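# Move the cardboard box from a floor tote to the counter

## Task

Three totes sit on the floor and one of them holds the cardboard box; lift the box out and set it on the counter. When finished, every other object must rest fully inside a tote that is not upside down, the utility cart must still be standing upright, and the robot must not have toppled or be left leaning. Nothing counts as placed if it only stays there because the robot is holding it.

## Robot and tools

Robot: a Hello Robot Stretch 3 with a single arm. It has a two-wheeled base (0.33 m long, 0.34 m wide), a lift that slides up a mast, and an arm that telescopes out to the robot's RIGHT side, ending in a wrist with yaw, pitch and roll plus a two-finger gripper. The gripper cannot reach forward on its own; drive the base to move it forward or back. An on-the-spot turn pivots about the point midway between the drive wheels, 0.05 m behind the front edge. With the arm pulled in and the wrist folded, the turning sweep has radius 0.28 m; an unfolded, level wrist reaches past that.

Frames: the base frame has its origin on the floor between the drive wheels, x forward, y to the left, z up. hand_pose is reported in this frame, at the spot where closed fingertips meet; with all wrist joints at zero its x axis points up, y back along the arm toward the mast, z toward the rear. The odometry frame is the base frame as it was when the scene began. Heading is positive to the left, range -3.142 to 3.142.

Tool execute_actions: argument "actions" is a list with exactly one action (or empty, which just reports state and images). Optional "cameras" picks images: head_camera, nav_camera, wrist_camera or all; omitted or null means all, [] means none. An action may hold:
- "base": one command only, each an offset from where the base last measured itself. {"translate_m": d} drives straight d metres, forward positive, range -1 to 1. {"rotate_rad": d} turns in place d radians, left (counter-clockwise seen from above) positive, range -3.2 to 3.2. No sideways driving.
- "joints": absolute targets keyed by name (not offsets): lift_m 0 to 1.1 m (arm height); arm_m 0 to 0.52 m (extension); wrist_yaw_rad -1.345 to 4.42 (0 aligns gripper with arm, positive swings it toward the front, 3.0 folds it over the base); wrist_pitch_rad -1.57 to 0.451 (0 level, negative tips fingertips down); wrist_roll_rad -2.911 to 2.911 (0 fingers side by side, level); gripper_m -0.089 to 0.179 (larger is wider; actual fingertip gap is about 0.007 less when nearly shut, 0.025 less when fully open, zero under 0.007); head_pan_rad -3.953 to 1.73 (0 forward, positive left, -1.57 looks along the arm); head_tilt_rad -1.53 to 0.419 (0 level, negative down). Done tolerances: ±0.004 for lift, arm, gripper; ±0.02 for yaw, roll, head; ±0.05 for pitch.
- "contact_limits": only {"arm_m": effort percent 1 to 100}; the arm motion halts (contact_stop) when its effort reaches that level (negative when retracting), and it caps holding force until the next action. Too low stops instantly; values above the maximum are reduced.
All motions in an action start together. Any unknown key or out-of-range number rejects the whole call with no motion. Omitted joints may keep pushing toward older targets. No action runs past 15 s. If a result reports a stop, remaining execute_actions, wait and finished_scene calls in that reply are skipped.

Tool wait: {"seconds": 0 to 10}; nothing new is commanded, then it returns state and images.
Tool zoom_image: {"camera": name, "region": [x0, y0, x1, y1]} in pixels of that camera's latest full image, top-left origin, at most 504 by 504.
Tool finished_scene: {"scene": n}; ends the current scene for good and reports success.

Results: base_status and joint_status say how each motion ended: done (for the base, wheels turned the commanded amount even if slipping), off_target (stuck and possibly still pushing), contact_stop, time_out or torque_fault (old target dropped). on_its_own covers things not commanded; its "held at" is a held target, not the position. base_odometry counts wheel turns only. turned_by_wheels and turned_by_imu give turning since the last result. base_tilt gives forward and right lean in degrees (fixed bias up to about 4 plus noise). motor_effort is percent of maximum, positive toward higher joint values, bracket = peak in last action; readings are biased and noisy; positive wheel effort drives forward. lidar_m: 12 distances in metres, 30-degree sectors, first straight ahead then counter-clockwise (4th left, 7th behind, 10th right), '-' for nothing; plane 0.17 m high, range 0.15 to 12 m, blind to clear objects, may miss thin legs, partly blocked by the robot. wrist_depth_mm and head_depth_mm: 7x7 grids of median depth in mm (wrist 45 to 1000, head 280 to 4000; head image is sideways). Camera images: head_camera and nav_camera move with the head; wrist_camera rides on the gripper.

Gripping: to hold, command gripper_m smaller than the object; smaller squeezes harder, but over-squeezing triggers a stall guard that weakens grip. To release, command at least 0.02 more than where contact happened. Neither the reading nor done confirms a grasp. To re-squeeze, send a changed value.

Contact and safety: the arm and lift stop when pressing firmly and go slack until recommanded; a slack lift can sag under load or be pushed up by closing fingers on a surface. Base, wrist and head have no contact stop. Wrist servos overloaded for several seconds shut off for 10 s (torque_fault). Fold or unfold the wrist only with lift_m between 0.32 and 0.95, wrist_pitch_rad -0.4 and roll near 0; once folded the lift may go down to 0.25. With yaw below -0.4 keep pitch at -0.5 or lower. Fast base motion (0.30 m/s, 1.9 rad/s) needs lift_m under 0.30, arm_m under 0.03 and yaw over 2.54; otherwise 0.10 m/s and 0.63 rad/s.

Avoid tipping: pushing into something rigid with the gripper higher than about 0.45 m, raised contact limits, repeated pushes after a contact_stop, driving while holding or hooking something fixed, or snagging furniture (worst when reversing). If it leans, reverse the last move in small steps, free the gripper, and lower lift_m to about 0.2. Avoid drops, slams, hard hits and knocking things over; loose objects may occasionally get nudged by something else. The scene keeps running while you think, with the robot holding its last command.

Each tool is called after "Call:" as name(argument=value, ...) on one line, values as JSON.

## Session

I'll start by checking the current state and images.

Call:
execute_actions(actions=[])

Scene clock: 0.00 s.
base_odometry: x=+0.000 y=+0.000 heading=+0.000 (m, m, rad; odometry frame)
turned_by_wheels: +0.000 (rad since the last result)
turned_by_imu: +0.000 (rad since the last result)
base_tilt: forward=-1.0 right=+1.0 (deg)
lidar_m: 1.32 1.30 1.06 1.05 1.14 1.25 2.39 2.59 2.59 2.41 1.70 1.74
head_depth_mm: 1599 1609 1629 1646 1664 1295 1032 / 1627 1643 1656 1673 1683 1304 1045 / 1646 1675 1686 1703 1731 1309 1048 / 1690 1698 1726 1747 1769 1321 1306 / 1713 1738 1755 1769 1805 1815 1809 / 1762 1775 1800 1798 1830 1848 1866 / 1777 1806 1838 1855 1880 1886 1882
base_status: not commanded
joint_positions: lift_m=+0.504 arm_m=+0.002 wrist_yaw_rad=+2.848 wrist_pitch_rad=-0.531 wrist_roll_rad=-0.016 gripper_m=+0.037 head_pan_rad=+0.002 head_tilt_rad=-0.010
joint_status: not commanded
motor_effort: left_wheel=+0 right_wheel=+1 lift_m=+24 arm_m=+1 wrist_yaw_rad=+1 wrist_pitch_rad=+3 wrist_roll_rad=+0 gripper_m=+0 head_pan_rad=+0 head_tilt_rad=+1 (%)
hand_pose: x=+0.0392 y=+0.0527 z=+0.4920 quat_wxyz=(+0.283, +0.697, +0.086, +0.653) (m; base frame)
wrist_depth_mm: - 960 - - - - - / - - - - - - - / - - - - - - - / 856 888 907 904 910 961 983 / 745 - 778 782 799 815 806 / 663 656 653 692 687 699 710 / 584 606 - 617 624 624 628
pictures: head_camera (sideways: a quarter turn clockwise sets it upright), nav_camera (sideways: a quarter turn counterclockwise sets it upright), wrist_camera
Images, in order (width x height): head_camera 896x504, nav_camera 672x504, wrist_camera 644x364.

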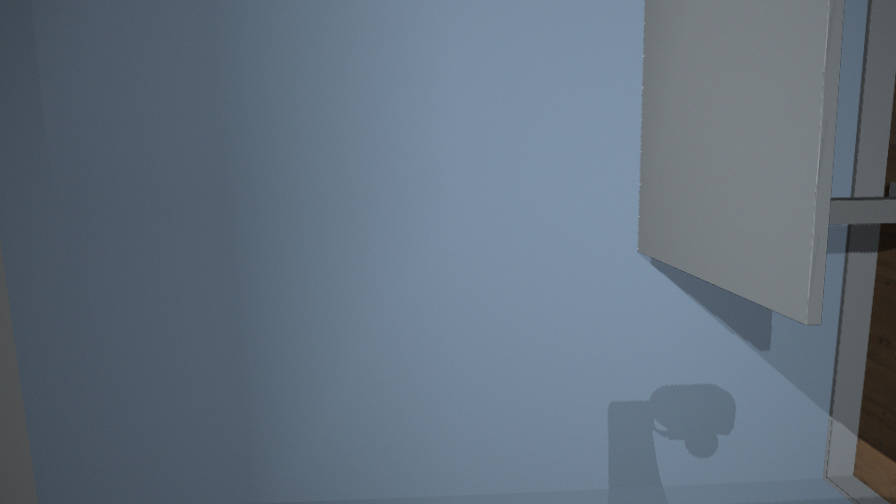

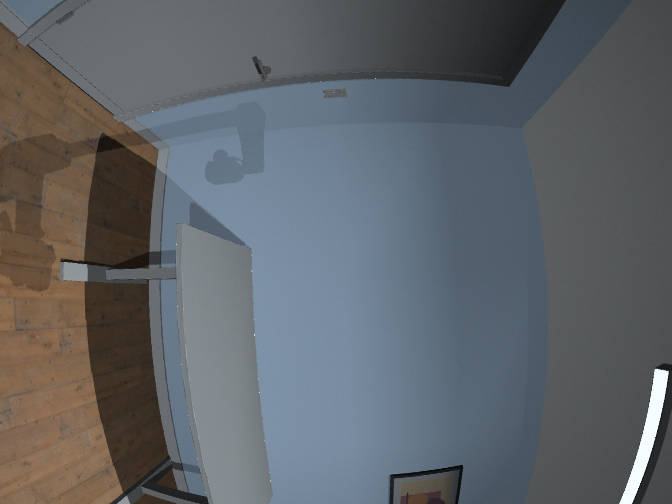

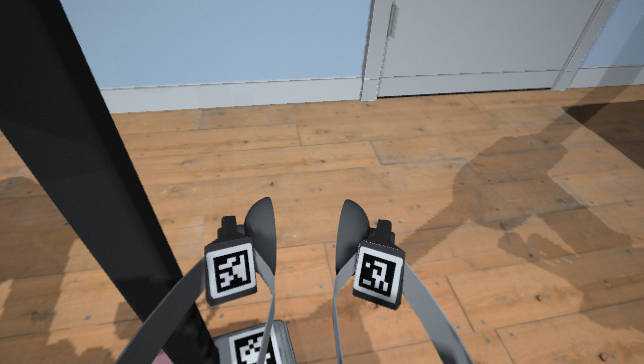

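Call:
execute_actions(actions=[{"joints": {"head_pan_rad": -1.2, "head_tilt_rad": -0.6}}], cameras=["head_camera", "nav_camera"])

Scene clock: 3.67 s.
base_odometry: x=+0.000 y=+0.000 heading=+0.000 (m, m, rad; odometry frame)
turned_by_wheels: +0.000 (rad since the last result)
turned_by_imu: +0.000 (rad since the last result)
base_tilt: forward=-1.0 right=+1.0 (deg)
lidar_m: 1.31 1.30 1.06 1.05 1.14 1.25 2.39 2.59 2.59 2.42 1.70 1.74
head_depth_mm: 2255 2460 2713 2115 1670 1388 1178 / 2387 2601 2796 2145 1686 1392 1178 / 2507 2769 2934 2159 1696 1396 1189 / 2630 2914 3012 2177 1695 1404 1191 / 2501 2735 2813 2181 1715 1410 1195 / 2183 2359 2443 2200 1723 1417 1201 / 1942 2075 1461 2044 1741 1422 1206
base_status: not commanded
joint_positions: lift_m=+0.504 arm_m=+0.002 wrist_yaw_rad=+2.848 wrist_pitch_rad=-0.531 wrist_roll_rad=-0.016 gripper_m=+0.037 head_pan_rad=-1.193 head_tilt_rad=-0.592
joint_status: all done
motor_effort: left_wheel=+0(0) right_wheel=+1(1) lift_m=+25(24) arm_m=+1(1) wrist_yaw_rad=+1(1) wrist_pitch_rad=+3(3) wrist_roll_rad=+0(0) gripper_m=+0(0) head_pan_rad=-3(37) head_tilt_rad=-5(36) (%)
hand_pose: x=+0.0392 y=+0.0527 z=+0.4920 quat_wxyz=(+0.283, +0.697, +0.086, +0.653) (m; base frame)
wrist_depth_mm: - 936 - - - - - / - - - - - - - / - - - - - - - / 841 874 897 920 910 951 968 / 744 - 766 806 815 802 812 / 669 649 640 674 690 712 712 / 580 605 - 600 607 622 644
pictures: head_camera (sideways: a quarter turn clockwise sets it upright), nav_camera (sideways: a quarter turn counterclockwise sets it upright)
Images, in order (width x height): head_camera 896x504, nav_camera 672x504.

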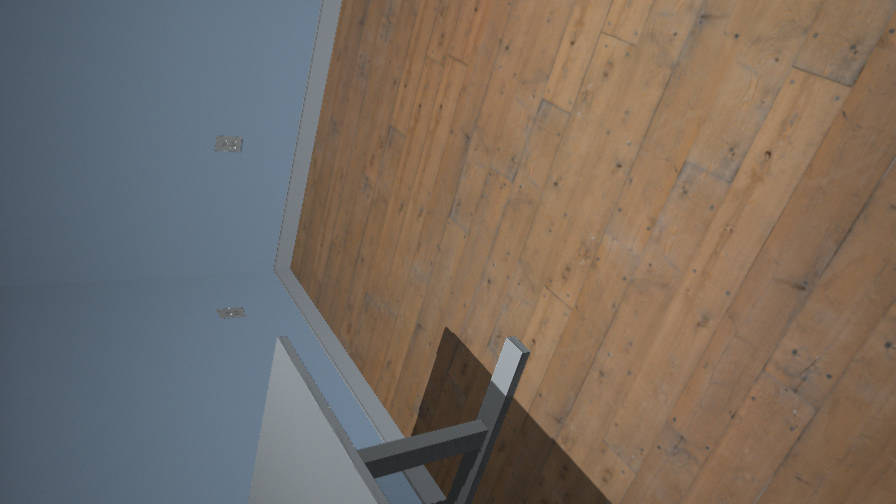

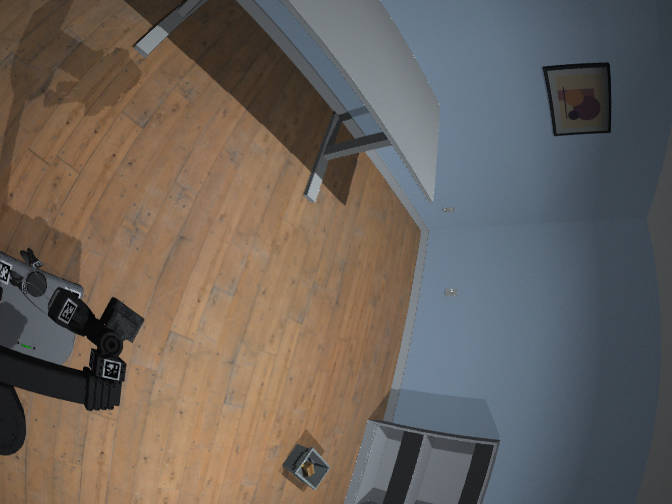

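Call:
execute_actions(actions=[{"joints": {"head_pan_rad": -2.3, "head_tilt_rad": -0.6}}], cameras=["head_camera", "nav_camera"])

Scene clock: 6.53 s.
base_odometry: x=+0.000 y=+0.000 heading=+0.000 (m, m, rad; odometry frame)
turned_by_wheels: +0.000 (rad since the last result)
turned_by_imu: +0.000 (rad since the last result)
base_tilt: forward=-1.1 right=+1.0 (deg)
lidar_m: 1.31 1.30 1.06 1.05 1.14 1.25 2.38 2.59 2.59 2.42 1.70 1.74
head_depth_mm: 3151 3441 2875 2114 1678 1374 1172 / 3053 3393 2669 2114 1678 1387 1178 / 2858 3198 2939 2134 1691 1398 1184 / 2678 2962 2970 2150 1699 1405 1192 / 2516 2767 2936 2163 1727 1418 1193 / 2367 2515 2689 2125 1715 1417 1203 / 2227 2410 2627 2230 1737 1425 1208
base_status: not commanded
joint_positions: lift_m=+0.504 arm_m=+0.002 wrist_yaw_rad=+2.848 wrist_pitch_rad=-0.531 wrist_roll_rad=-0.016 gripper_m=+0.037 head_pan_rad=-2.293 head_tilt_rad=-0.592
joint_status: all done
motor_effort: left_wheel=+0(0) right_wheel=+0(1) lift_m=+24(24) arm_m=+1(0) wrist_yaw_rad=+1(1) wrist_pitch_rad=+3(3) wrist_roll_rad=+1(1) gripper_m=+0(1) head_pan_rad=-3(40) head_tilt_rad=-5(6) (%)
hand_pose: x=+0.0392 y=+0.0527 z=+0.4920 quat_wxyz=(+0.283, +0.697, +0.086, +0.653) (m; base frame)
wrist_depth_mm: - 982 - - - - - / - - - - - - - / - - - - - - - / 844 877 903 915 968 950 937 / 754 - 792 798 785 823 812 / 656 649 654 690 688 716 714 / 592 587 - 607 620 615 643
pictures: head_camera (sideways: a quarter turn clockwise sets it upright), nav_camera (sideways: a quarter turn counterclockwise sets it upright)
Images, in order (width x height): head_camera 896x504, nav_camera 672x504.

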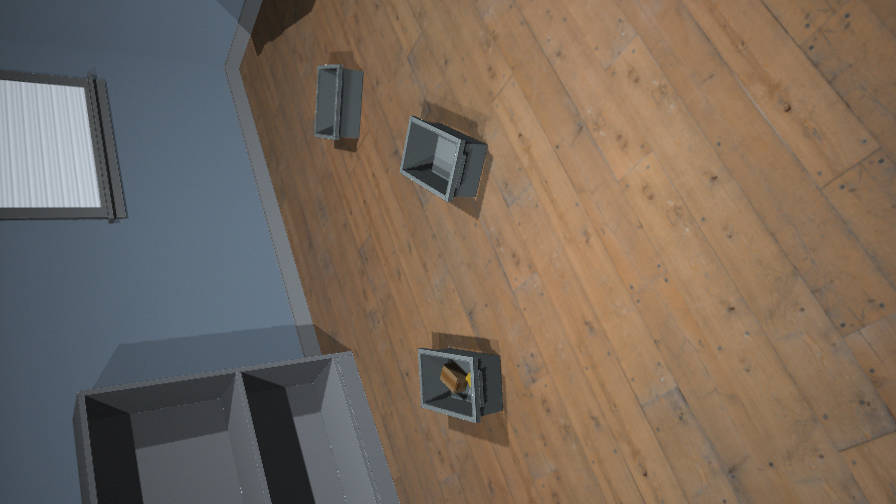

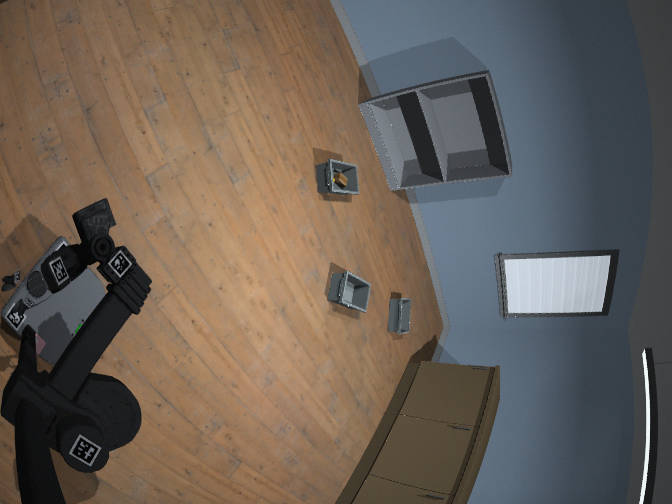

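Call:
zoom_image(camera="head_camera", region=[380, 320, 540, 450])

Call:
execute_actions(actions=[{"joints": {"head_pan_rad": -3.3, "head_tilt_rad": -0.45}}], cameras=["head_camera", "nav_camera"])

Region (380, 320, 540, 450) of head_camera's 896x504 image, scaled by 3.150, with more detail than that image has; it fills the top 410 rows of this view, and the rest is white.

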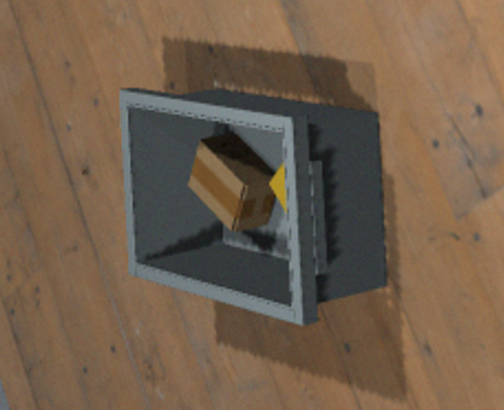

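Scene clock: 9.80 s.
base_odometry: x=+0.000 y=+0.000 heading=+0.000 (m, m, rad; odometry frame)
turned_by_wheels: +0.000 (rad since the last result)
turned_by_imu: +0.000 (rad since the last result)
base_tilt: forward=-1.0 right=+1.0 (deg)
lidar_m: 1.31 1.30 1.06 1.05 1.14 1.25 2.39 2.59 2.59 2.42 1.70 1.74
head_depth_mm: 2459 2705 2854 1741 1729 1519 1261 / 2498 2730 2978 2614 1929 1533 1269 / 2477 2722 3009 2668 1958 1542 1271 / 2500 2668 2427 2574 1961 1553 1279 / 2515 2673 2399 2560 1981 1560 1288 / 2521 2668 2377 2562 1990 1566 1282 / 2478 2651 2400 2575 2008 1578 1290
base_status: not commanded
joint_positions: lift_m=+0.504 arm_m=+0.002 wrist_yaw_rad=+2.848 wrist_pitch_rad=-0.531 wrist_roll_rad=-0.016 gripper_m=+0.037 head_pan_rad=-3.293 head_tilt_rad=-0.458
joint_status: all done
motor_effort: left_wheel=+0(0) right_wheel=+1(1) lift_m=+24(24) arm_m=+1(1) wrist_yaw_rad=+1(0) wrist_pitch_rad=+3(3) wrist_roll_rad=+1(1) gripper_m=+0(0) head_pan_rad=-3(40) head_tilt_rad=+4(18) (%)
hand_pose: x=+0.0392 y=+0.0527 z=+0.4920 quat_wxyz=(+0.283, +0.697, +0.086, +0.653) (m; base frame)
wrist_depth_mm: - 951 - - - - - / - - - - - - - / - - - - - - - / 837 901 903 922 961 966 965 / 727 - 794 789 796 811 805 / 664 642 645 674 703 710 706 / 591 591 - 609 613 623 627
pictures: head_camera (sideways: a quarter turn clockwise sets it upright), nav_camera (sideways: a quarter turn counterclockwise sets it upright)
Images, in order (width x height): head_camera 896x504, nav_camera 672x504.

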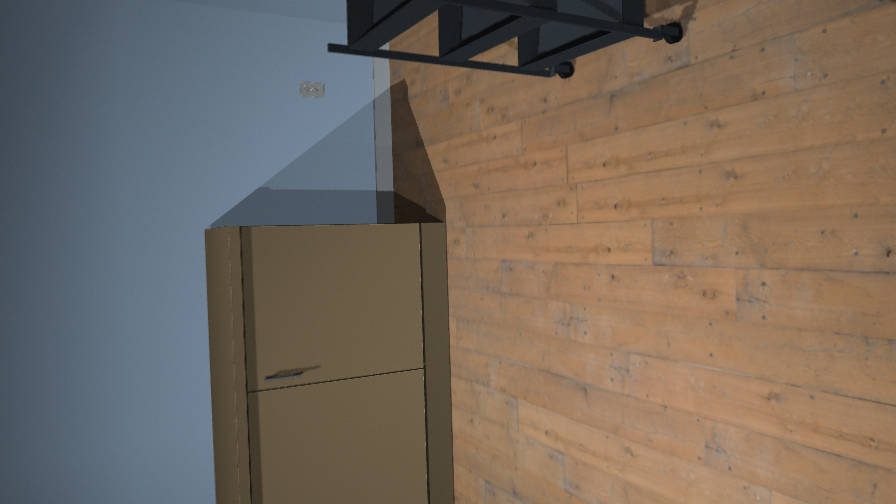

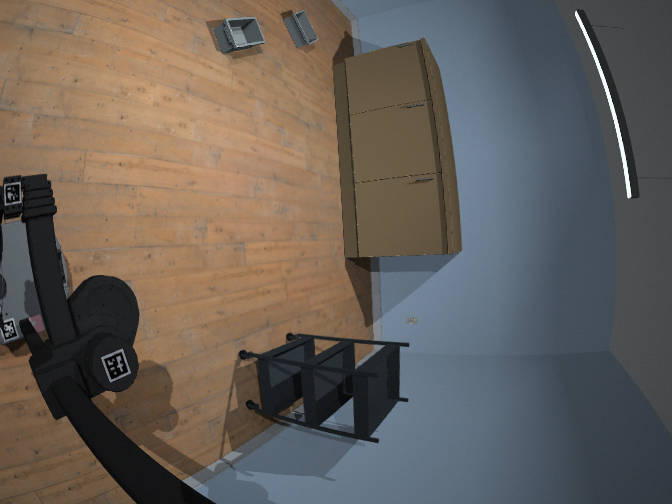

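Call:
execute_actions(actions=[{"base": {"rotate_rad": -1.742}, "joints": {"lift_m": 0.27, "wrist_pitch_rad": -0.4, "wrist_yaw_rad": 3.0, "head_pan_rad": -0.3, "head_tilt_rad": -0.65}}], cameras=["head_camera", "nav_camera"])

Scene clock: 59.47 s.
base_odometry: x=+0.000 y=+0.000 heading=-1.742 (m, m, rad; odometry frame)
turned_by_wheels: -1.742 (rad since the last result)
turned_by_imu: -1.744 (rad since the last result)
base_tilt: forward=-1.1 right=+1.0 (deg)
lidar_m: 2.42 2.62 1.70 1.32 1.53 1.09 1.05 1.08 1.25 1.66 2.45 2.59
head_depth_mm: 2646 3050 2607 1918 1608 1345 1146 / 2562 2907 2650 2007 1613 1348 1157 / 2482 2783 2664 2023 1636 1354 1159 / 2294 2579 2648 1962 1627 1363 1166 / 2303 2494 2614 2058 1633 1371 1169 / 2197 2407 2598 2063 1658 1368 1171 / 2161 2436 2624 2072 1665 1378 1181
base_status: done
joint_positions: lift_m=+0.270 arm_m=+0.002 wrist_yaw_rad=+2.998 wrist_pitch_rad=-0.421 wrist_roll_rad=-0.016 gripper_m=+0.037 head_pan_rad=-0.307 head_tilt_rad=-0.642
joint_status: all done
motor_effort: left_wheel=+1(9) right_wheel=-1(7) lift_m=+18(21) arm_m=+1(1) wrist_yaw_rad=+2(2) wrist_pitch_rad=+6(7) wrist_roll_rad=+1(0) gripper_m=+0(0) head_pan_rad=+4(40) head_tilt_rad=-3(22) (%)
hand_pose: x=+0.0108 y=+0.0746 z=+0.2824 quat_wxyz=(+0.196, +0.695, +0.100, +0.685) (m; base frame)
wrist_depth_mm: - - - - - - - / - - - - - - - / 771 - 830 841 868 897 930 / 646 - 658 672 700 711 718 / 536 536 - 555 565 582 584 / 466 - - - 482 485 485 / - - - 411 417 421 428
pictures: head_camera (sideways: a quarter turn clockwise sets it upright), nav_camera (sideways: a quarter turn counterclockwise sets it upright)
Images, in order (width x height): head_camera 896x504, nav_camera 672x504.

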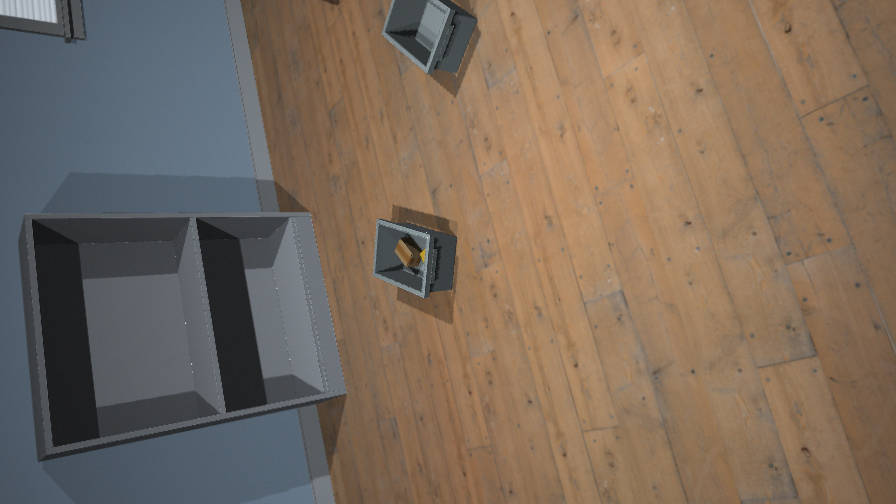

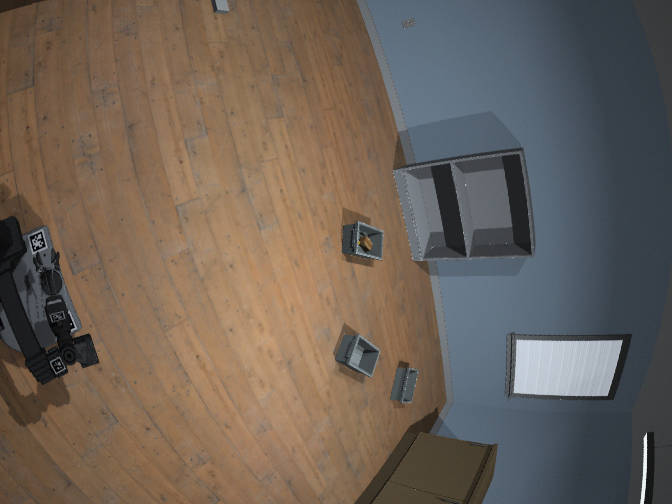

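Call:
execute_actions(actions=[{"base": {"translate_m": 1.0}, "joints": {"head_pan_rad": -0.7, "head_tilt_rad": -0.95}}], cameras=["head_camera", "nav_camera"])

Scene clock: 69.07 s.
base_odometry: x=-0.170 y=-0.985 heading=-1.742 (m, m, rad; odometry frame)
turned_by_wheels: +0.000 (rad since the last result)
turned_by_imu: +0.001 (rad since the last result)
base_tilt: forward=-1.1 right=+0.9 (deg)
lidar_m: 1.41 1.77 1.90 1.37 1.77 2.13 2.05 1.85 2.03 2.34 2.42 1.67
head_depth_mm: 2517 2065 1733 1472 1325 1193 1087 / 2372 2059 1737 1517 1334 1190 - / 2267 2091 1760 1521 1347 1197 1117 / 2074 2094 1773 1469 1350 1202 1087 / 1850 1929 1780 1515 1357 1214 1093 / 1547 1867 1789 1553 1363 1218 1100 / 1516 1790 1740 1563 1373 1230 1105
base_status: done
joint_positions: lift_m=+0.270 arm_m=+0.002 wrist_yaw_rad=+2.999 wrist_pitch_rad=-0.420 wrist_roll_rad=-0.016 gripper_m=+0.037 head_pan_rad=-0.693 head_tilt_rad=-0.939
joint_status: all done
motor_effort: left_wheel=+1(10) right_wheel=+0(9) lift_m=+19(19) arm_m=+1(1) wrist_yaw_rad=+2(1) wrist_pitch_rad=+5(6) wrist_roll_rad=+0(1) gripper_m=+0(0) head_pan_rad=-3(29) head_tilt_rad=-8(30) (%)
hand_pose: x=+0.0107 y=+0.0747 z=+0.2825 quat_wxyz=(+0.196, +0.695, +0.099, +0.685) (m; base frame)
wrist_depth_mm: - - - - - - - / - - - - - - - / 806 - 842 836 882 897 923 / 641 - 666 672 688 693 725 / 536 537 - 555 570 577 585 / 467 - - - 484 482 491 / - - - 418 414 424 423
pictures: head_camera (sideways: a quarter turn clockwise sets it upright), nav_camera (sideways: a quarter turn counterclockwise sets it upright)
Images, in order (width x height): head_camera 896x504, nav_camera 672x504.

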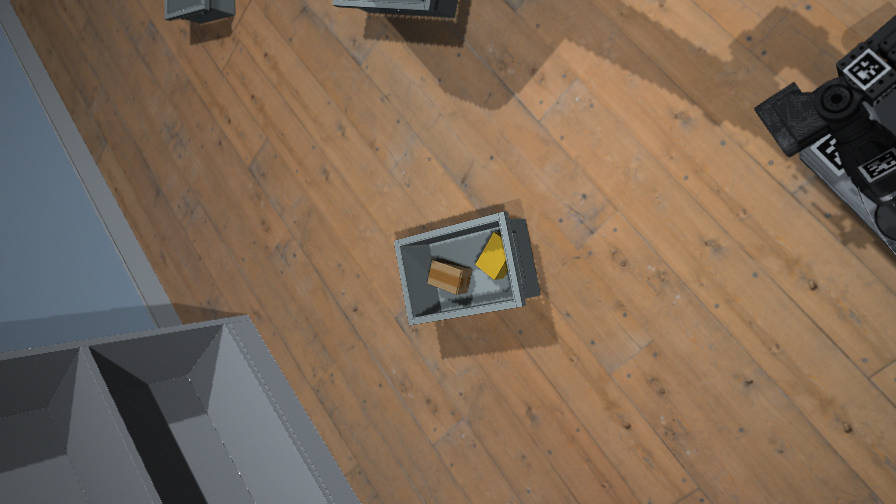

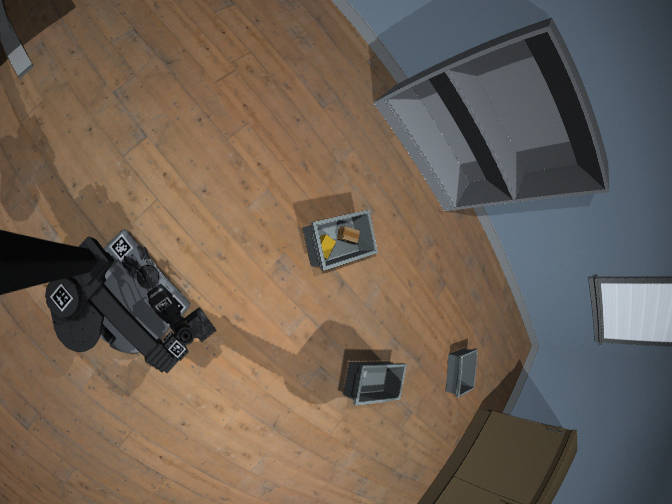

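Call:
zoom_image(camera="head_camera", region=[370, 190, 570, 360])

Region (370, 190, 570, 360) of head_camera's 896x504 image, scaled by 2.520, with more detail than that image has; it fills the top 428 rows of this view, and the rest is white.

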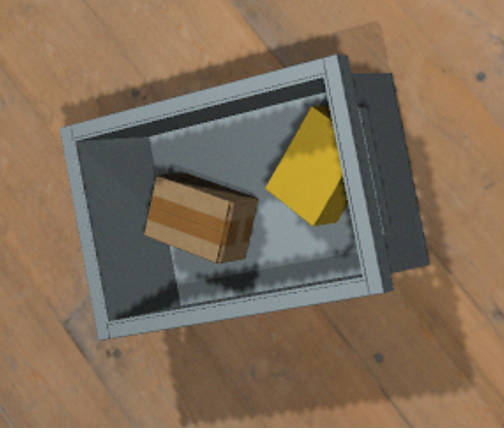

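Call:
execute_actions(actions=[{"base": {"translate_m": 0.67}, "joints": {"lift_m": 0.29, "head_pan_rad": -1.5, "head_tilt_rad": -1.15}}], cameras=["head_camera", "nav_camera"])

Scene clock: 102.83 s.
base_odometry: x=-0.284 y=-1.646 heading=-1.742 (m, m, rad; odometry frame)
turned_by_wheels: +0.000 (rad since the last result)
turned_by_imu: +0.001 (rad since the last result)
base_tilt: forward=-1.0 right=+0.9 (deg)
lidar_m: 0.74 1.07 1.43 1.84 1.89 2.28 2.72 2.41 2.43 2.32 1.15 1.05
head_depth_mm: 1784 1570 1449 1352 1248 1158 - / 1807 1578 1480 1360 1264 - - / 1785 1625 1487 1340 1261 - - / 1768 1658 1504 1325 1264 1178 1087 / 1844 1654 1496 1384 1269 1177 1099 / 1853 1655 1518 1390 1278 1189 1108 / 1873 1681 1524 1397 1282 1189 1108
base_status: done
joint_positions: lift_m=+0.290 arm_m=+0.002 wrist_yaw_rad=+2.999 wrist_pitch_rad=-0.420 wrist_roll_rad=-0.016 gripper_m=+0.037 head_pan_rad=-1.494 head_tilt_rad=-1.136
joint_status: all done
motor_effort: left_wheel=+0(9) right_wheel=+0(8) lift_m=+29(28) arm_m=+0(1) wrist_yaw_rad=+1(1) wrist_pitch_rad=+5(6) wrist_roll_rad=+0(1) gripper_m=-1(1) head_pan_rad=-3(38) head_tilt_rad=-8(28) (%)
hand_pose: x=+0.0106 y=+0.0748 z=+0.3020 quat_wxyz=(+0.196, +0.695, +0.099, +0.685) (m; base frame)
wrist_depth_mm: - - - - - - 986 / - - - - - - - / 836 - 865 893 908 955 951 / 676 - 699 719 722 729 739 / 558 559 - 577 600 593 608 / 475 498 - 514 505 511 506 / - - - 436 438 443 449
pictures: head_camera (sideways: a quarter turn clockwise sets it upright), nav_camera (sideways: a quarter turn counterclockwise sets it upright)
Images, in order (width x height): head_camera 896x504, nav_camera 672x504.

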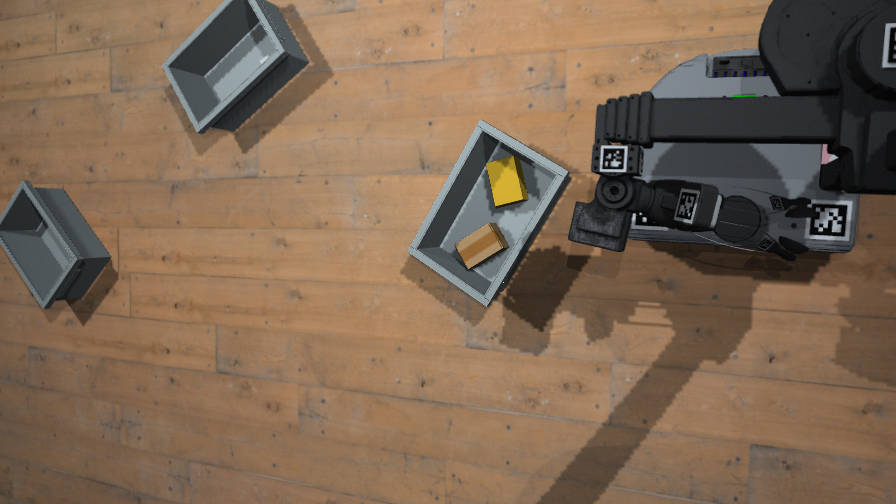

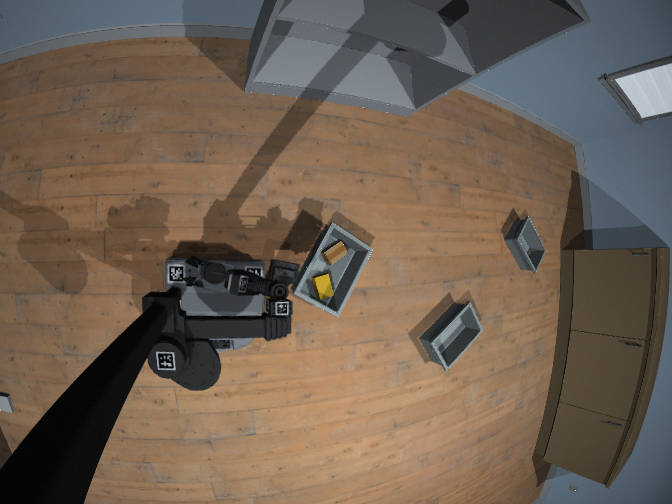

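Call:
execute_actions(actions=[{"joints": {"lift_m": 0.42, "wrist_yaw_rad": 0.63}}], cameras=["head_camera", "wrist_camera"])

Call:
execute_actions(actions=[{"joints": {"wrist_pitch_rad": -1.57, "gripper_m": 0.11, "arm_m": 0.15}}], cameras=["head_camera", "wrist_camera"])

Scene clock: 110.63 s.
base_odometry: x=-0.284 y=-1.646 heading=-1.742 (m, m, rad; odometry frame)
turned_by_wheels: +0.000 (rad since the last result)
turned_by_imu: +0.000 (rad since the last result)
base_tilt: forward=-1.0 right=+1.0 (deg)
lidar_m: 0.74 1.07 1.43 1.84 1.89 2.28 2.72 2.41 2.43 2.32 1.15 1.05
head_depth_mm: 1800 1576 1452 1345 1242 1168 - / 1815 1586 1472 1350 1280 - - / 1786 1621 1486 1345 1272 - - / 1754 1649 1491 1333 1250 1169 1084 / 1843 1654 1508 1382 1269 1180 1094 / 1866 1675 1524 1379 1275 1182 1105 / 1877 1682 1531 1393 1282 1188 1108
base_status: not commanded
joint_positions: lift_m=+0.420 arm_m=+0.002 wrist_yaw_rad=+0.632 wrist_pitch_rad=-0.420 wrist_roll_rad=-0.016 gripper_m=+0.037 head_pan_rad=-1.494 head_tilt_rad=-1.136
joint_status: all done
motor_effort: left_wheel=+0(0) right_wheel=-1(0) lift_m=+29(30) arm_m=+1(1) wrist_yaw_rad=-1(3) wrist_pitch_rad=+5(5) wrist_roll_rad=+0(0) gripper_m=+0(1) head_pan_rad=-3(3) head_tilt_rad=-8(7) (%)
hand_pose: x=+0.1110 y=-0.3281 z=+0.4320 quat_wxyz=(+0.708, +0.354, -0.606, +0.077) (m; base frame)
wrist_depth_mm: 759 909 - - - - - / 813 967 - - - - - / 813 912 - - - - - / 715 817 916 901 963 975 866 / 689 743 784 753 780 777 788 / 615 634 614 647 656 663 687 / 544 557 562 523 545 571 576
pictures: head_camera (sideways: a quarter turn clockwise sets it upright), wrist_camera
Images, in order (width x height): head_camera 896x504, wrist_camera 644x364.

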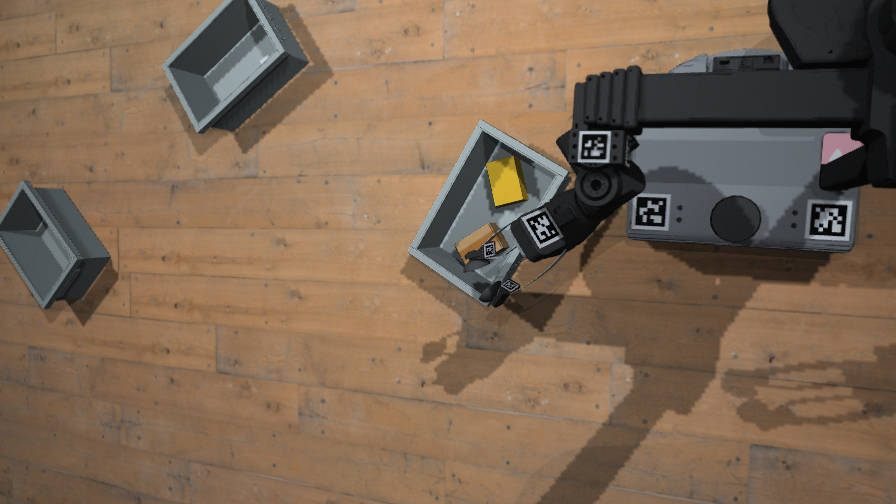

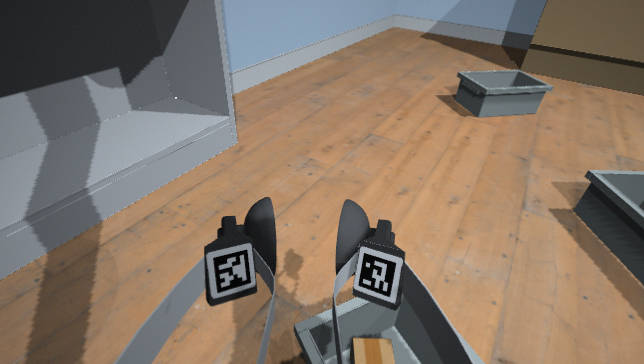

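Scene clock: 112.97 s.
base_odometry: x=-0.284 y=-1.646 heading=-1.742 (m, m, rad; odometry frame)
turned_by_wheels: +0.000 (rad since the last result)
turned_by_imu: +0.000 (rad since the last result)
base_tilt: forward=-1.0 right=+1.0 (deg)
lidar_m: 0.74 1.07 1.43 1.84 1.89 2.29 2.72 2.41 2.44 2.33 1.14 1.05
head_depth_mm: 1783 1574 1443 1345 1244 1163 - / 1801 1580 1472 1382 1266 - - / 1786 1622 1489 1397 1245 - - / 1747 1640 1499 1315 1247 1176 1086 / 1830 1646 1504 1383 1270 1180 1100 / 1856 1660 1512 1383 1280 1180 1102 / 1866 1682 1520 1392 1284 1189 1111
base_status: not commanded
joint_positions: lift_m=+0.420 arm_m=+0.150 wrist_yaw_rad=+0.630 wrist_pitch_rad=-1.544 wrist_roll_rad=-0.016 gripper_m=+0.110 head_pan_rad=-1.494 head_tilt_rad=-1.136
joint_status: all done
joint sent to its limit — the command would take wrist_pitch_rad past its lower limit, so that joint was sent only as far as its limit.
motor_effort: left_wheel=+1(1) right_wheel=+0(0) lift_m=+29(29) arm_m=+3(3) wrist_yaw_rad=+1(1) wrist_pitch_rad=-3(6) wrist_roll_rad=+0(0) gripper_m=+1(81) head_pan_rad=-3(2) head_tilt_rad=-8(7) (%)
hand_pose: x=-0.0317 y=-0.2810 z=+0.3016 quat_wxyz=(+0.637, +0.628, -0.324, -0.307) (m; base frame)
wrist_depth_mm: 420 425 428 426 422 434 436 / 432 435 437 442 397 405 451 / 444 442 451 450 420 465 470 / 450 468 469 470 468 475 485 / 472 475 - 478 489 488 497 / 491 - - 495 508 514 500 / 501 - - - 518 519 525
pictures: head_camera (sideways: a quarter turn clockwise sets it upright), wrist_camera
Images, in order (width x height): head_camera 896x504, wrist_camera 644x364.

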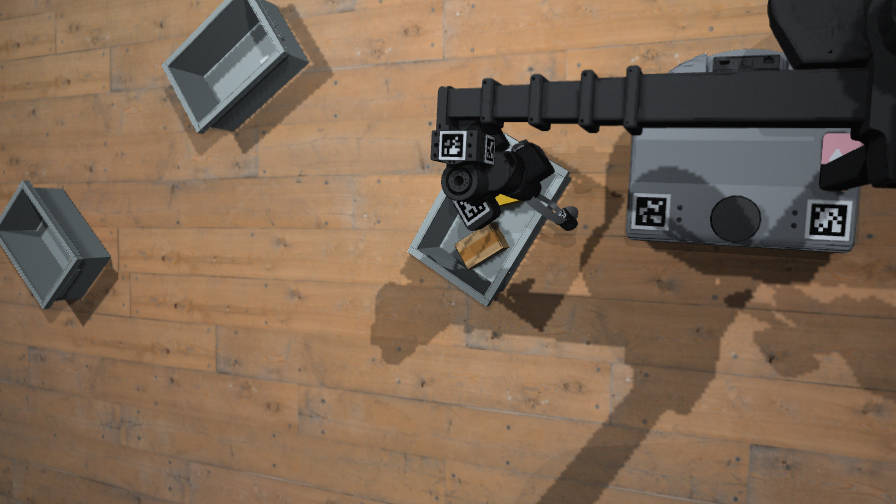

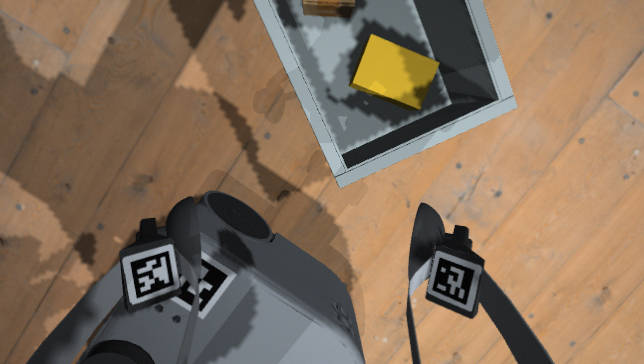

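Call:
execute_actions(actions=[{"base": {"translate_m": 0.105}, "joints": {"arm_m": 0.335}}], cameras=["head_camera", "wrist_camera"])

Scene clock: 129.03 s.
base_odometry: x=-0.302 y=-1.749 heading=-1.742 (m, m, rad; odometry frame)
turned_by_wheels: +0.000 (rad since the last result)
turned_by_imu: +0.000 (rad since the last result)
base_tilt: forward=-1.1 right=+1.0 (deg)
lidar_m: 0.64 0.96 1.28 1.84 1.90 2.37 2.82 2.51 2.43 2.31 1.07 0.94
head_depth_mm: 1800 1564 1448 1346 1248 1159 - / 1814 1621 1513 1346 1246 - - / 1750 1634 1528 1312 1259 - - / 1771 1655 1482 1374 1263 1175 1086 / 1840 1648 1506 1376 1274 1181 1099 / 1866 1659 1510 1379 1276 1184 1106 / 1895 1690 1507 1389 1279 1192 1109
base_status: done
joint_positions: lift_m=+0.420 arm_m=+0.335 wrist_yaw_rad=+0.630 wrist_pitch_rad=-1.544 wrist_roll_rad=-0.016 gripper_m=+0.110 head_pan_rad=-1.494 head_tilt_rad=-1.136
joint_status: all done
motor_effort: left_wheel=+0(5) right_wheel=+0(6) lift_m=+29(29) arm_m=+3(4) wrist_yaw_rad=+0(1) wrist_pitch_rad=-2(3) wrist_roll_rad=+1(1) gripper_m=+0(0) head_pan_rad=-3(3) head_tilt_rad=-8(8) (%)
hand_pose: x=-0.0318 y=-0.4658 z=+0.3016 quat_wxyz=(+0.637, +0.628, -0.323, -0.308) (m; base frame)
wrist_depth_mm: 424 424 424 430 432 437 434 / 438 432 430 419 443 449 447 / 445 450 435 453 457 464 466 / 463 468 460 460 466 479 484 / 481 470 478 476 439 490 503 / 488 - 489 468 426 504 505 / 503 - 505 413 523 524 537
pictures: head_camera (sideways: a quarter turn clockwise sets it upright), wrist_camera
Images, in order (width x height): head_camera 896x504, wrist_camera 644x364.

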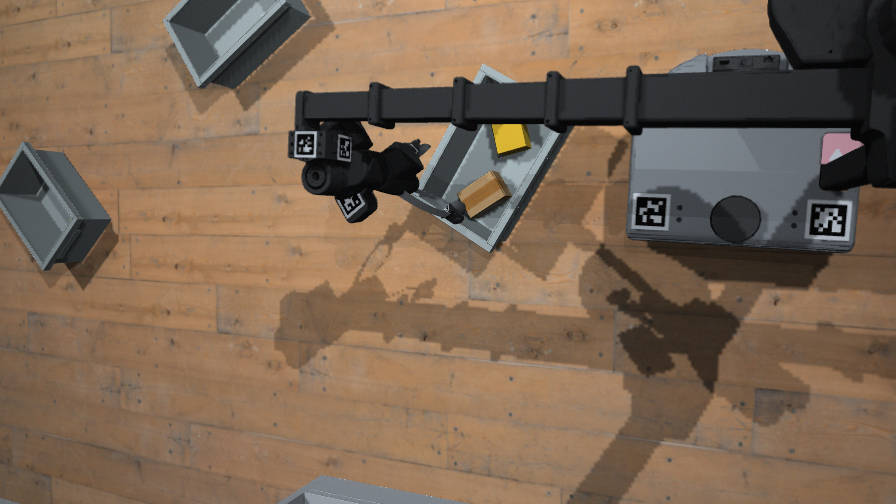

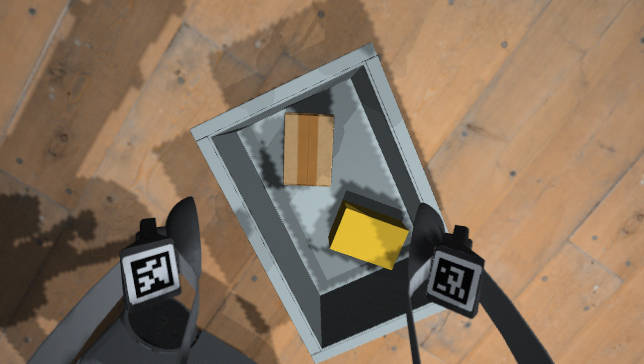

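Call:
execute_actions(actions=[{"joints": {"lift_m": 0.23}}], cameras=["head_camera", "wrist_camera"])

Scene clock: 147.97 s.
base_odometry: x=-0.302 y=-1.749 heading=-1.742 (m, m, rad; odometry frame)
turned_by_wheels: +0.000 (rad since the last result)
turned_by_imu: +0.000 (rad since the last result)
base_tilt: forward=-1.0 right=+1.0 (deg)
lidar_m: 0.64 0.97 1.29 1.84 1.89 2.37 2.83 2.50 2.43 2.32 1.08 0.94
head_depth_mm: 1776 1565 1450 1346 1246 1159 - / 1809 1616 1480 1350 1241 - - / 1771 1626 1484 1311 1264 - - / 1780 1645 1495 1370 1260 1176 1088 / 1848 1659 1508 1375 1268 1183 1096 / 1857 1674 1506 1387 1274 1189 1105 / 1867 1681 1511 1392 1284 1186 1106
base_status: not commanded
joint_positions: lift_m=+0.230 arm_m=+0.335 wrist_yaw_rad=+0.630 wrist_pitch_rad=-1.544 wrist_roll_rad=-0.016 gripper_m=+0.110 head_pan_rad=-1.494 head_tilt_rad=-1.136
joint_status: all done
motor_effort: left_wheel=+1(0) right_wheel=+0(0) lift_m=+18(28) arm_m=+3(3) wrist_yaw_rad=+1(0) wrist_pitch_rad=-2(2) wrist_roll_rad=+1(0) gripper_m=+1(1) head_pan_rad=-3(3) head_tilt_rad=-8(7) (%)
hand_pose: x=-0.0318 y=-0.4658 z=+0.1122 quat_wxyz=(+0.637, +0.628, -0.323, -0.308) (m; base frame)
wrist_depth_mm: 247 248 249 140 150 256 255 / 255 255 143 255 203 259 263 / 258 146 260 216 253 158 273 / 150 182 269 223 274 166 282 / 278 156 270 281 281 171 290 / 285 - 239 287 246 180 300 / 294 295 208 298 250 276 307
pictures: head_camera (sideways: a quarter turn clockwise sets it upright), wrist_camera
Images, in order (width x height): head_camera 896x504, wrist_camera 644x364.

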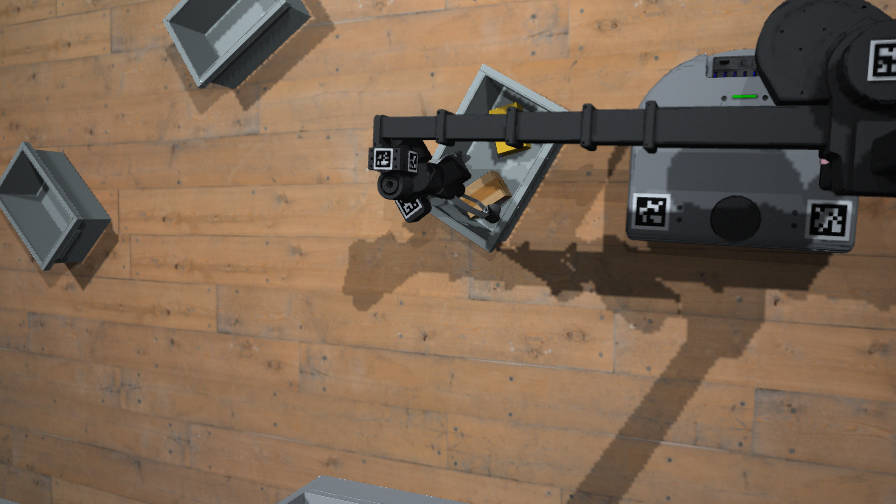

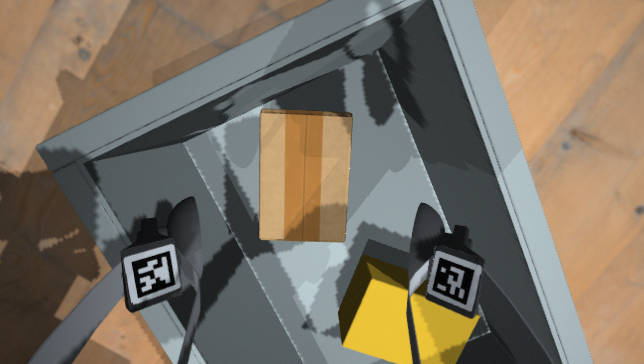

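Call:
execute_actions(actions=[{"base": {"translate_m": 0.008}, "joints": {"lift_m": 0.16, "arm_m": 0.343, "gripper_m": 0.10}}], cameras=["head_camera", "wrist_camera"])

Scene clock: 162.20 s.
base_odometry: x=-0.304 y=-1.757 heading=-1.742 (m, m, rad; odometry frame)
turned_by_wheels: +0.000 (rad since the last result)
turned_by_imu: +0.000 (rad since the last result)
base_tilt: forward=-1.0 right=+1.1 (deg)
lidar_m: 0.63 0.95 1.27 1.84 1.89 2.37 2.83 2.51 2.43 2.31 1.07 0.93
head_depth_mm: 1774 1557 1458 1349 1242 1156 1060 / 1804 1619 1474 1357 1232 - - / 1751 1631 1491 1304 1260 - - / 1774 1649 1498 1371 1266 1174 1086 / 1850 1667 1502 1373 1270 1177 1099 / 1862 1656 1512 1390 1280 1191 1100 / 1891 1687 1502 1389 1287 1191 1109
base_status: done
joint_positions: lift_m=+0.160 arm_m=+0.343 wrist_yaw_rad=+0.630 wrist_pitch_rad=-1.545 wrist_roll_rad=-0.016 gripper_m=+0.100 head_pan_rad=-1.494 head_tilt_rad=-1.136
joint_status: all done
motor_effort: left_wheel=+0(5) right_wheel=+0(6) lift_m=+19(17) arm_m=+3(6) wrist_yaw_rad=+0(1) wrist_pitch_rad=-2(2) wrist_roll_rad=+0(1) gripper_m=-1(48) head_pan_rad=-3(2) head_tilt_rad=-8(8) (%)
hand_pose: x=-0.0318 y=-0.4738 z=+0.0422 quat_wxyz=(+0.637, +0.628, -0.323, -0.308) (m; base frame)
wrist_depth_mm: 182 184 74 74 118 98 76 / 187 76 76 148 188 109 78 / - 78 150 192 195 123 82 / 121 178 196 149 202 141 90 / 130 156 155 154 208 163 99 / 120 140 161 159 216 176 109 / - 142 213 220 208 207 124
pictures: head_camera (sideways: a quarter turn clockwise sets it upright), wrist_camera
Images, in order (width x height): head_camera 896x504, wrist_camera 644x364.

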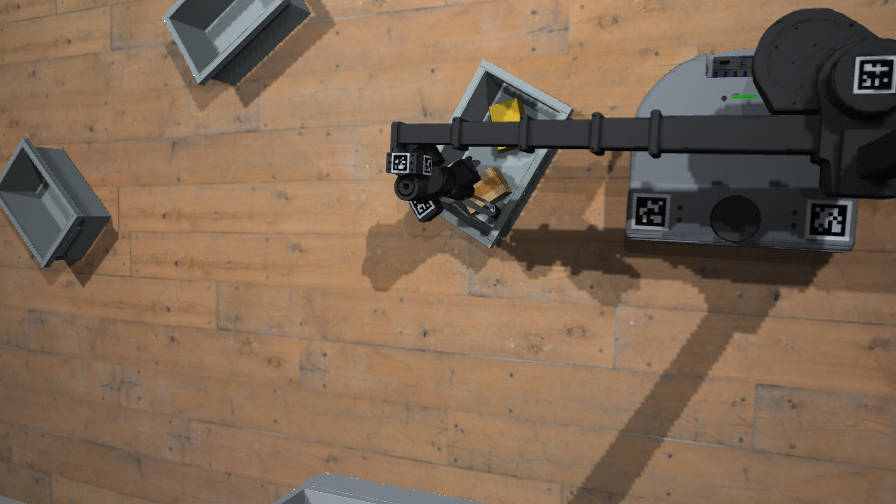

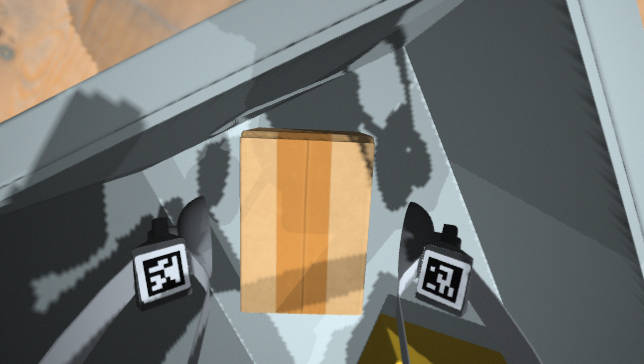

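Call:
execute_actions(actions=[{"joints": {"lift_m": 0.146}}], cameras=["wrist_camera"])

Scene clock: 169.27 s.
base_odometry: x=-0.304 y=-1.757 heading=-1.742 (m, m, rad; odometry frame)
turned_by_wheels: +0.000 (rad since the last result)
turned_by_imu: +0.000 (rad since the last result)
base_tilt: forward=-1.1 right=+1.0 (deg)
lidar_m: 0.63 0.96 1.27 1.84 1.89 2.38 2.84 2.51 2.43 2.32 1.07 0.93
head_depth_mm: 1793 1557 1459 1352 1245 1160 1070 / 1802 1628 1476 1351 1245 - - / 1749 1635 1486 1314 1255 - - / 1776 1655 1494 1364 1264 1170 1086 / 1841 1665 1500 1377 1275 1178 1098 / 1860 1671 1512 1389 1274 1185 1101 / 1873 1676 1503 1385 1287 1193 1114
base_status: not commanded
joint_positions: lift_m=+0.146 arm_m=+0.343 wrist_yaw_rad=+0.630 wrist_pitch_rad=-1.545 wrist_roll_rad=-0.016 gripper_m=+0.100 head_pan_rad=-1.494 head_tilt_rad=-1.136
joint_status: all done
motor_effort: left_wheel=+0(1) right_wheel=-1(0) lift_m=+18(16) arm_m=+3(3) wrist_yaw_rad=+1(1) wrist_pitch_rad=-2(2) wrist_roll_rad=+0(1) gripper_m=+0(1) head_pan_rad=-3(3) head_tilt_rad=-8(8) (%)
hand_pose: x=-0.0318 y=-0.4738 z=+0.0282 quat_wxyz=(+0.637, +0.628, -0.323, -0.308) (m; base frame)
wrist_depth_mm: 171 61 61 61 117 97 70 / - 62 65 149 174 108 75 / - 73 150 177 182 123 82 / 121 179 182 134 187 140 90 / 130 156 140 139 193 163 99 / 120 140 146 144 201 176 110 / - 140 195 205 204 205 124
pictures: wrist_camera
Images, in order (width x height): wrist_camera 644x364.

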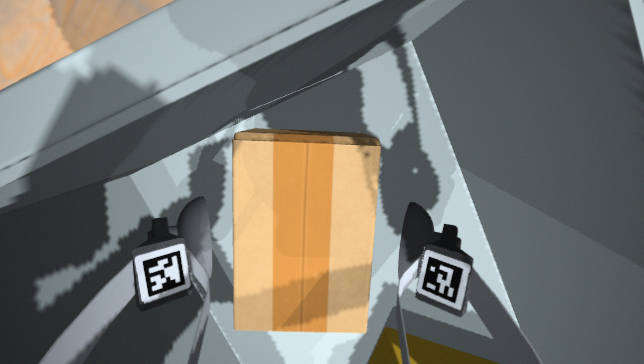

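Call:
execute_actions(actions=[{"joints": {"gripper_m": 0.03}}], cameras=["wrist_camera"])

Scene clock: 172.73 s.
base_odometry: x=-0.304 y=-1.757 heading=-1.742 (m, m, rad; odometry frame)
turned_by_wheels: +0.000 (rad since the last result)
turned_by_imu: +0.000 (rad since the last result)
base_tilt: forward=-1.1 right=+1.0 (deg)
lidar_m: 0.63 0.96 1.27 1.84 1.89 2.37 2.83 2.51 2.43 2.32 1.07 0.93
head_depth_mm: 1795 1569 1453 1347 1244 1155 1064 / 1816 1627 1475 1354 1243 - - / 1761 1630 1491 1311 1259 - - / 1785 1636 1500 1371 1258 1177 1085 / 1843 1669 1501 1375 1271 1179 1097 / 1854 1669 1513 1380 1285 1186 1103 / 1868 1686 1493 1387 1279 1192 1109
base_status: not commanded
joint_positions: lift_m=+0.146 arm_m=+0.343 wrist_yaw_rad=+0.630 wrist_pitch_rad=-1.545 wrist_roll_rad=-0.016 gripper_m=+0.031 head_pan_rad=-1.494 head_tilt_rad=-1.136
joint_status: all done
motor_effort: left_wheel=+0(0) right_wheel=+0(0) lift_m=+19(18) arm_m=+3(3) wrist_yaw_rad=+0(1) wrist_pitch_rad=-2(2) wrist_roll_rad=+1(0) gripper_m=-14(88) head_pan_rad=-3(3) head_tilt_rad=-7(7) (%)
hand_pose: x=-0.0318 y=-0.4738 z=+0.0282 quat_wxyz=(+0.637, +0.628, -0.323, -0.308) (m; base frame)
wrist_depth_mm: 170 61 61 61 118 98 70 / - 62 66 149 174 109 75 / - 74 150 178 181 123 82 / 122 178 183 132 187 141 89 / 130 165 136 136 192 164 99 / 120 142 141 140 200 195 110 / 111 147 188 206 203 207 124
pictures: wrist_camera
Images, in order (width x height): wrist_camera 644x364.

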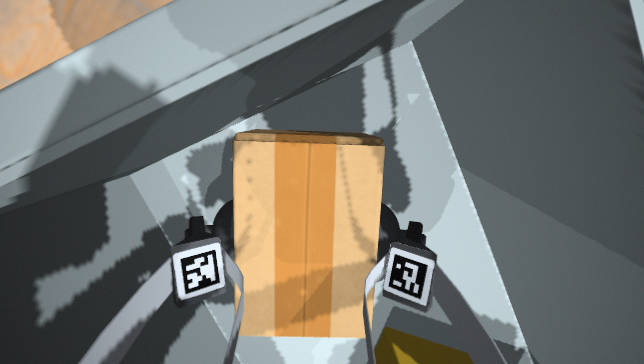

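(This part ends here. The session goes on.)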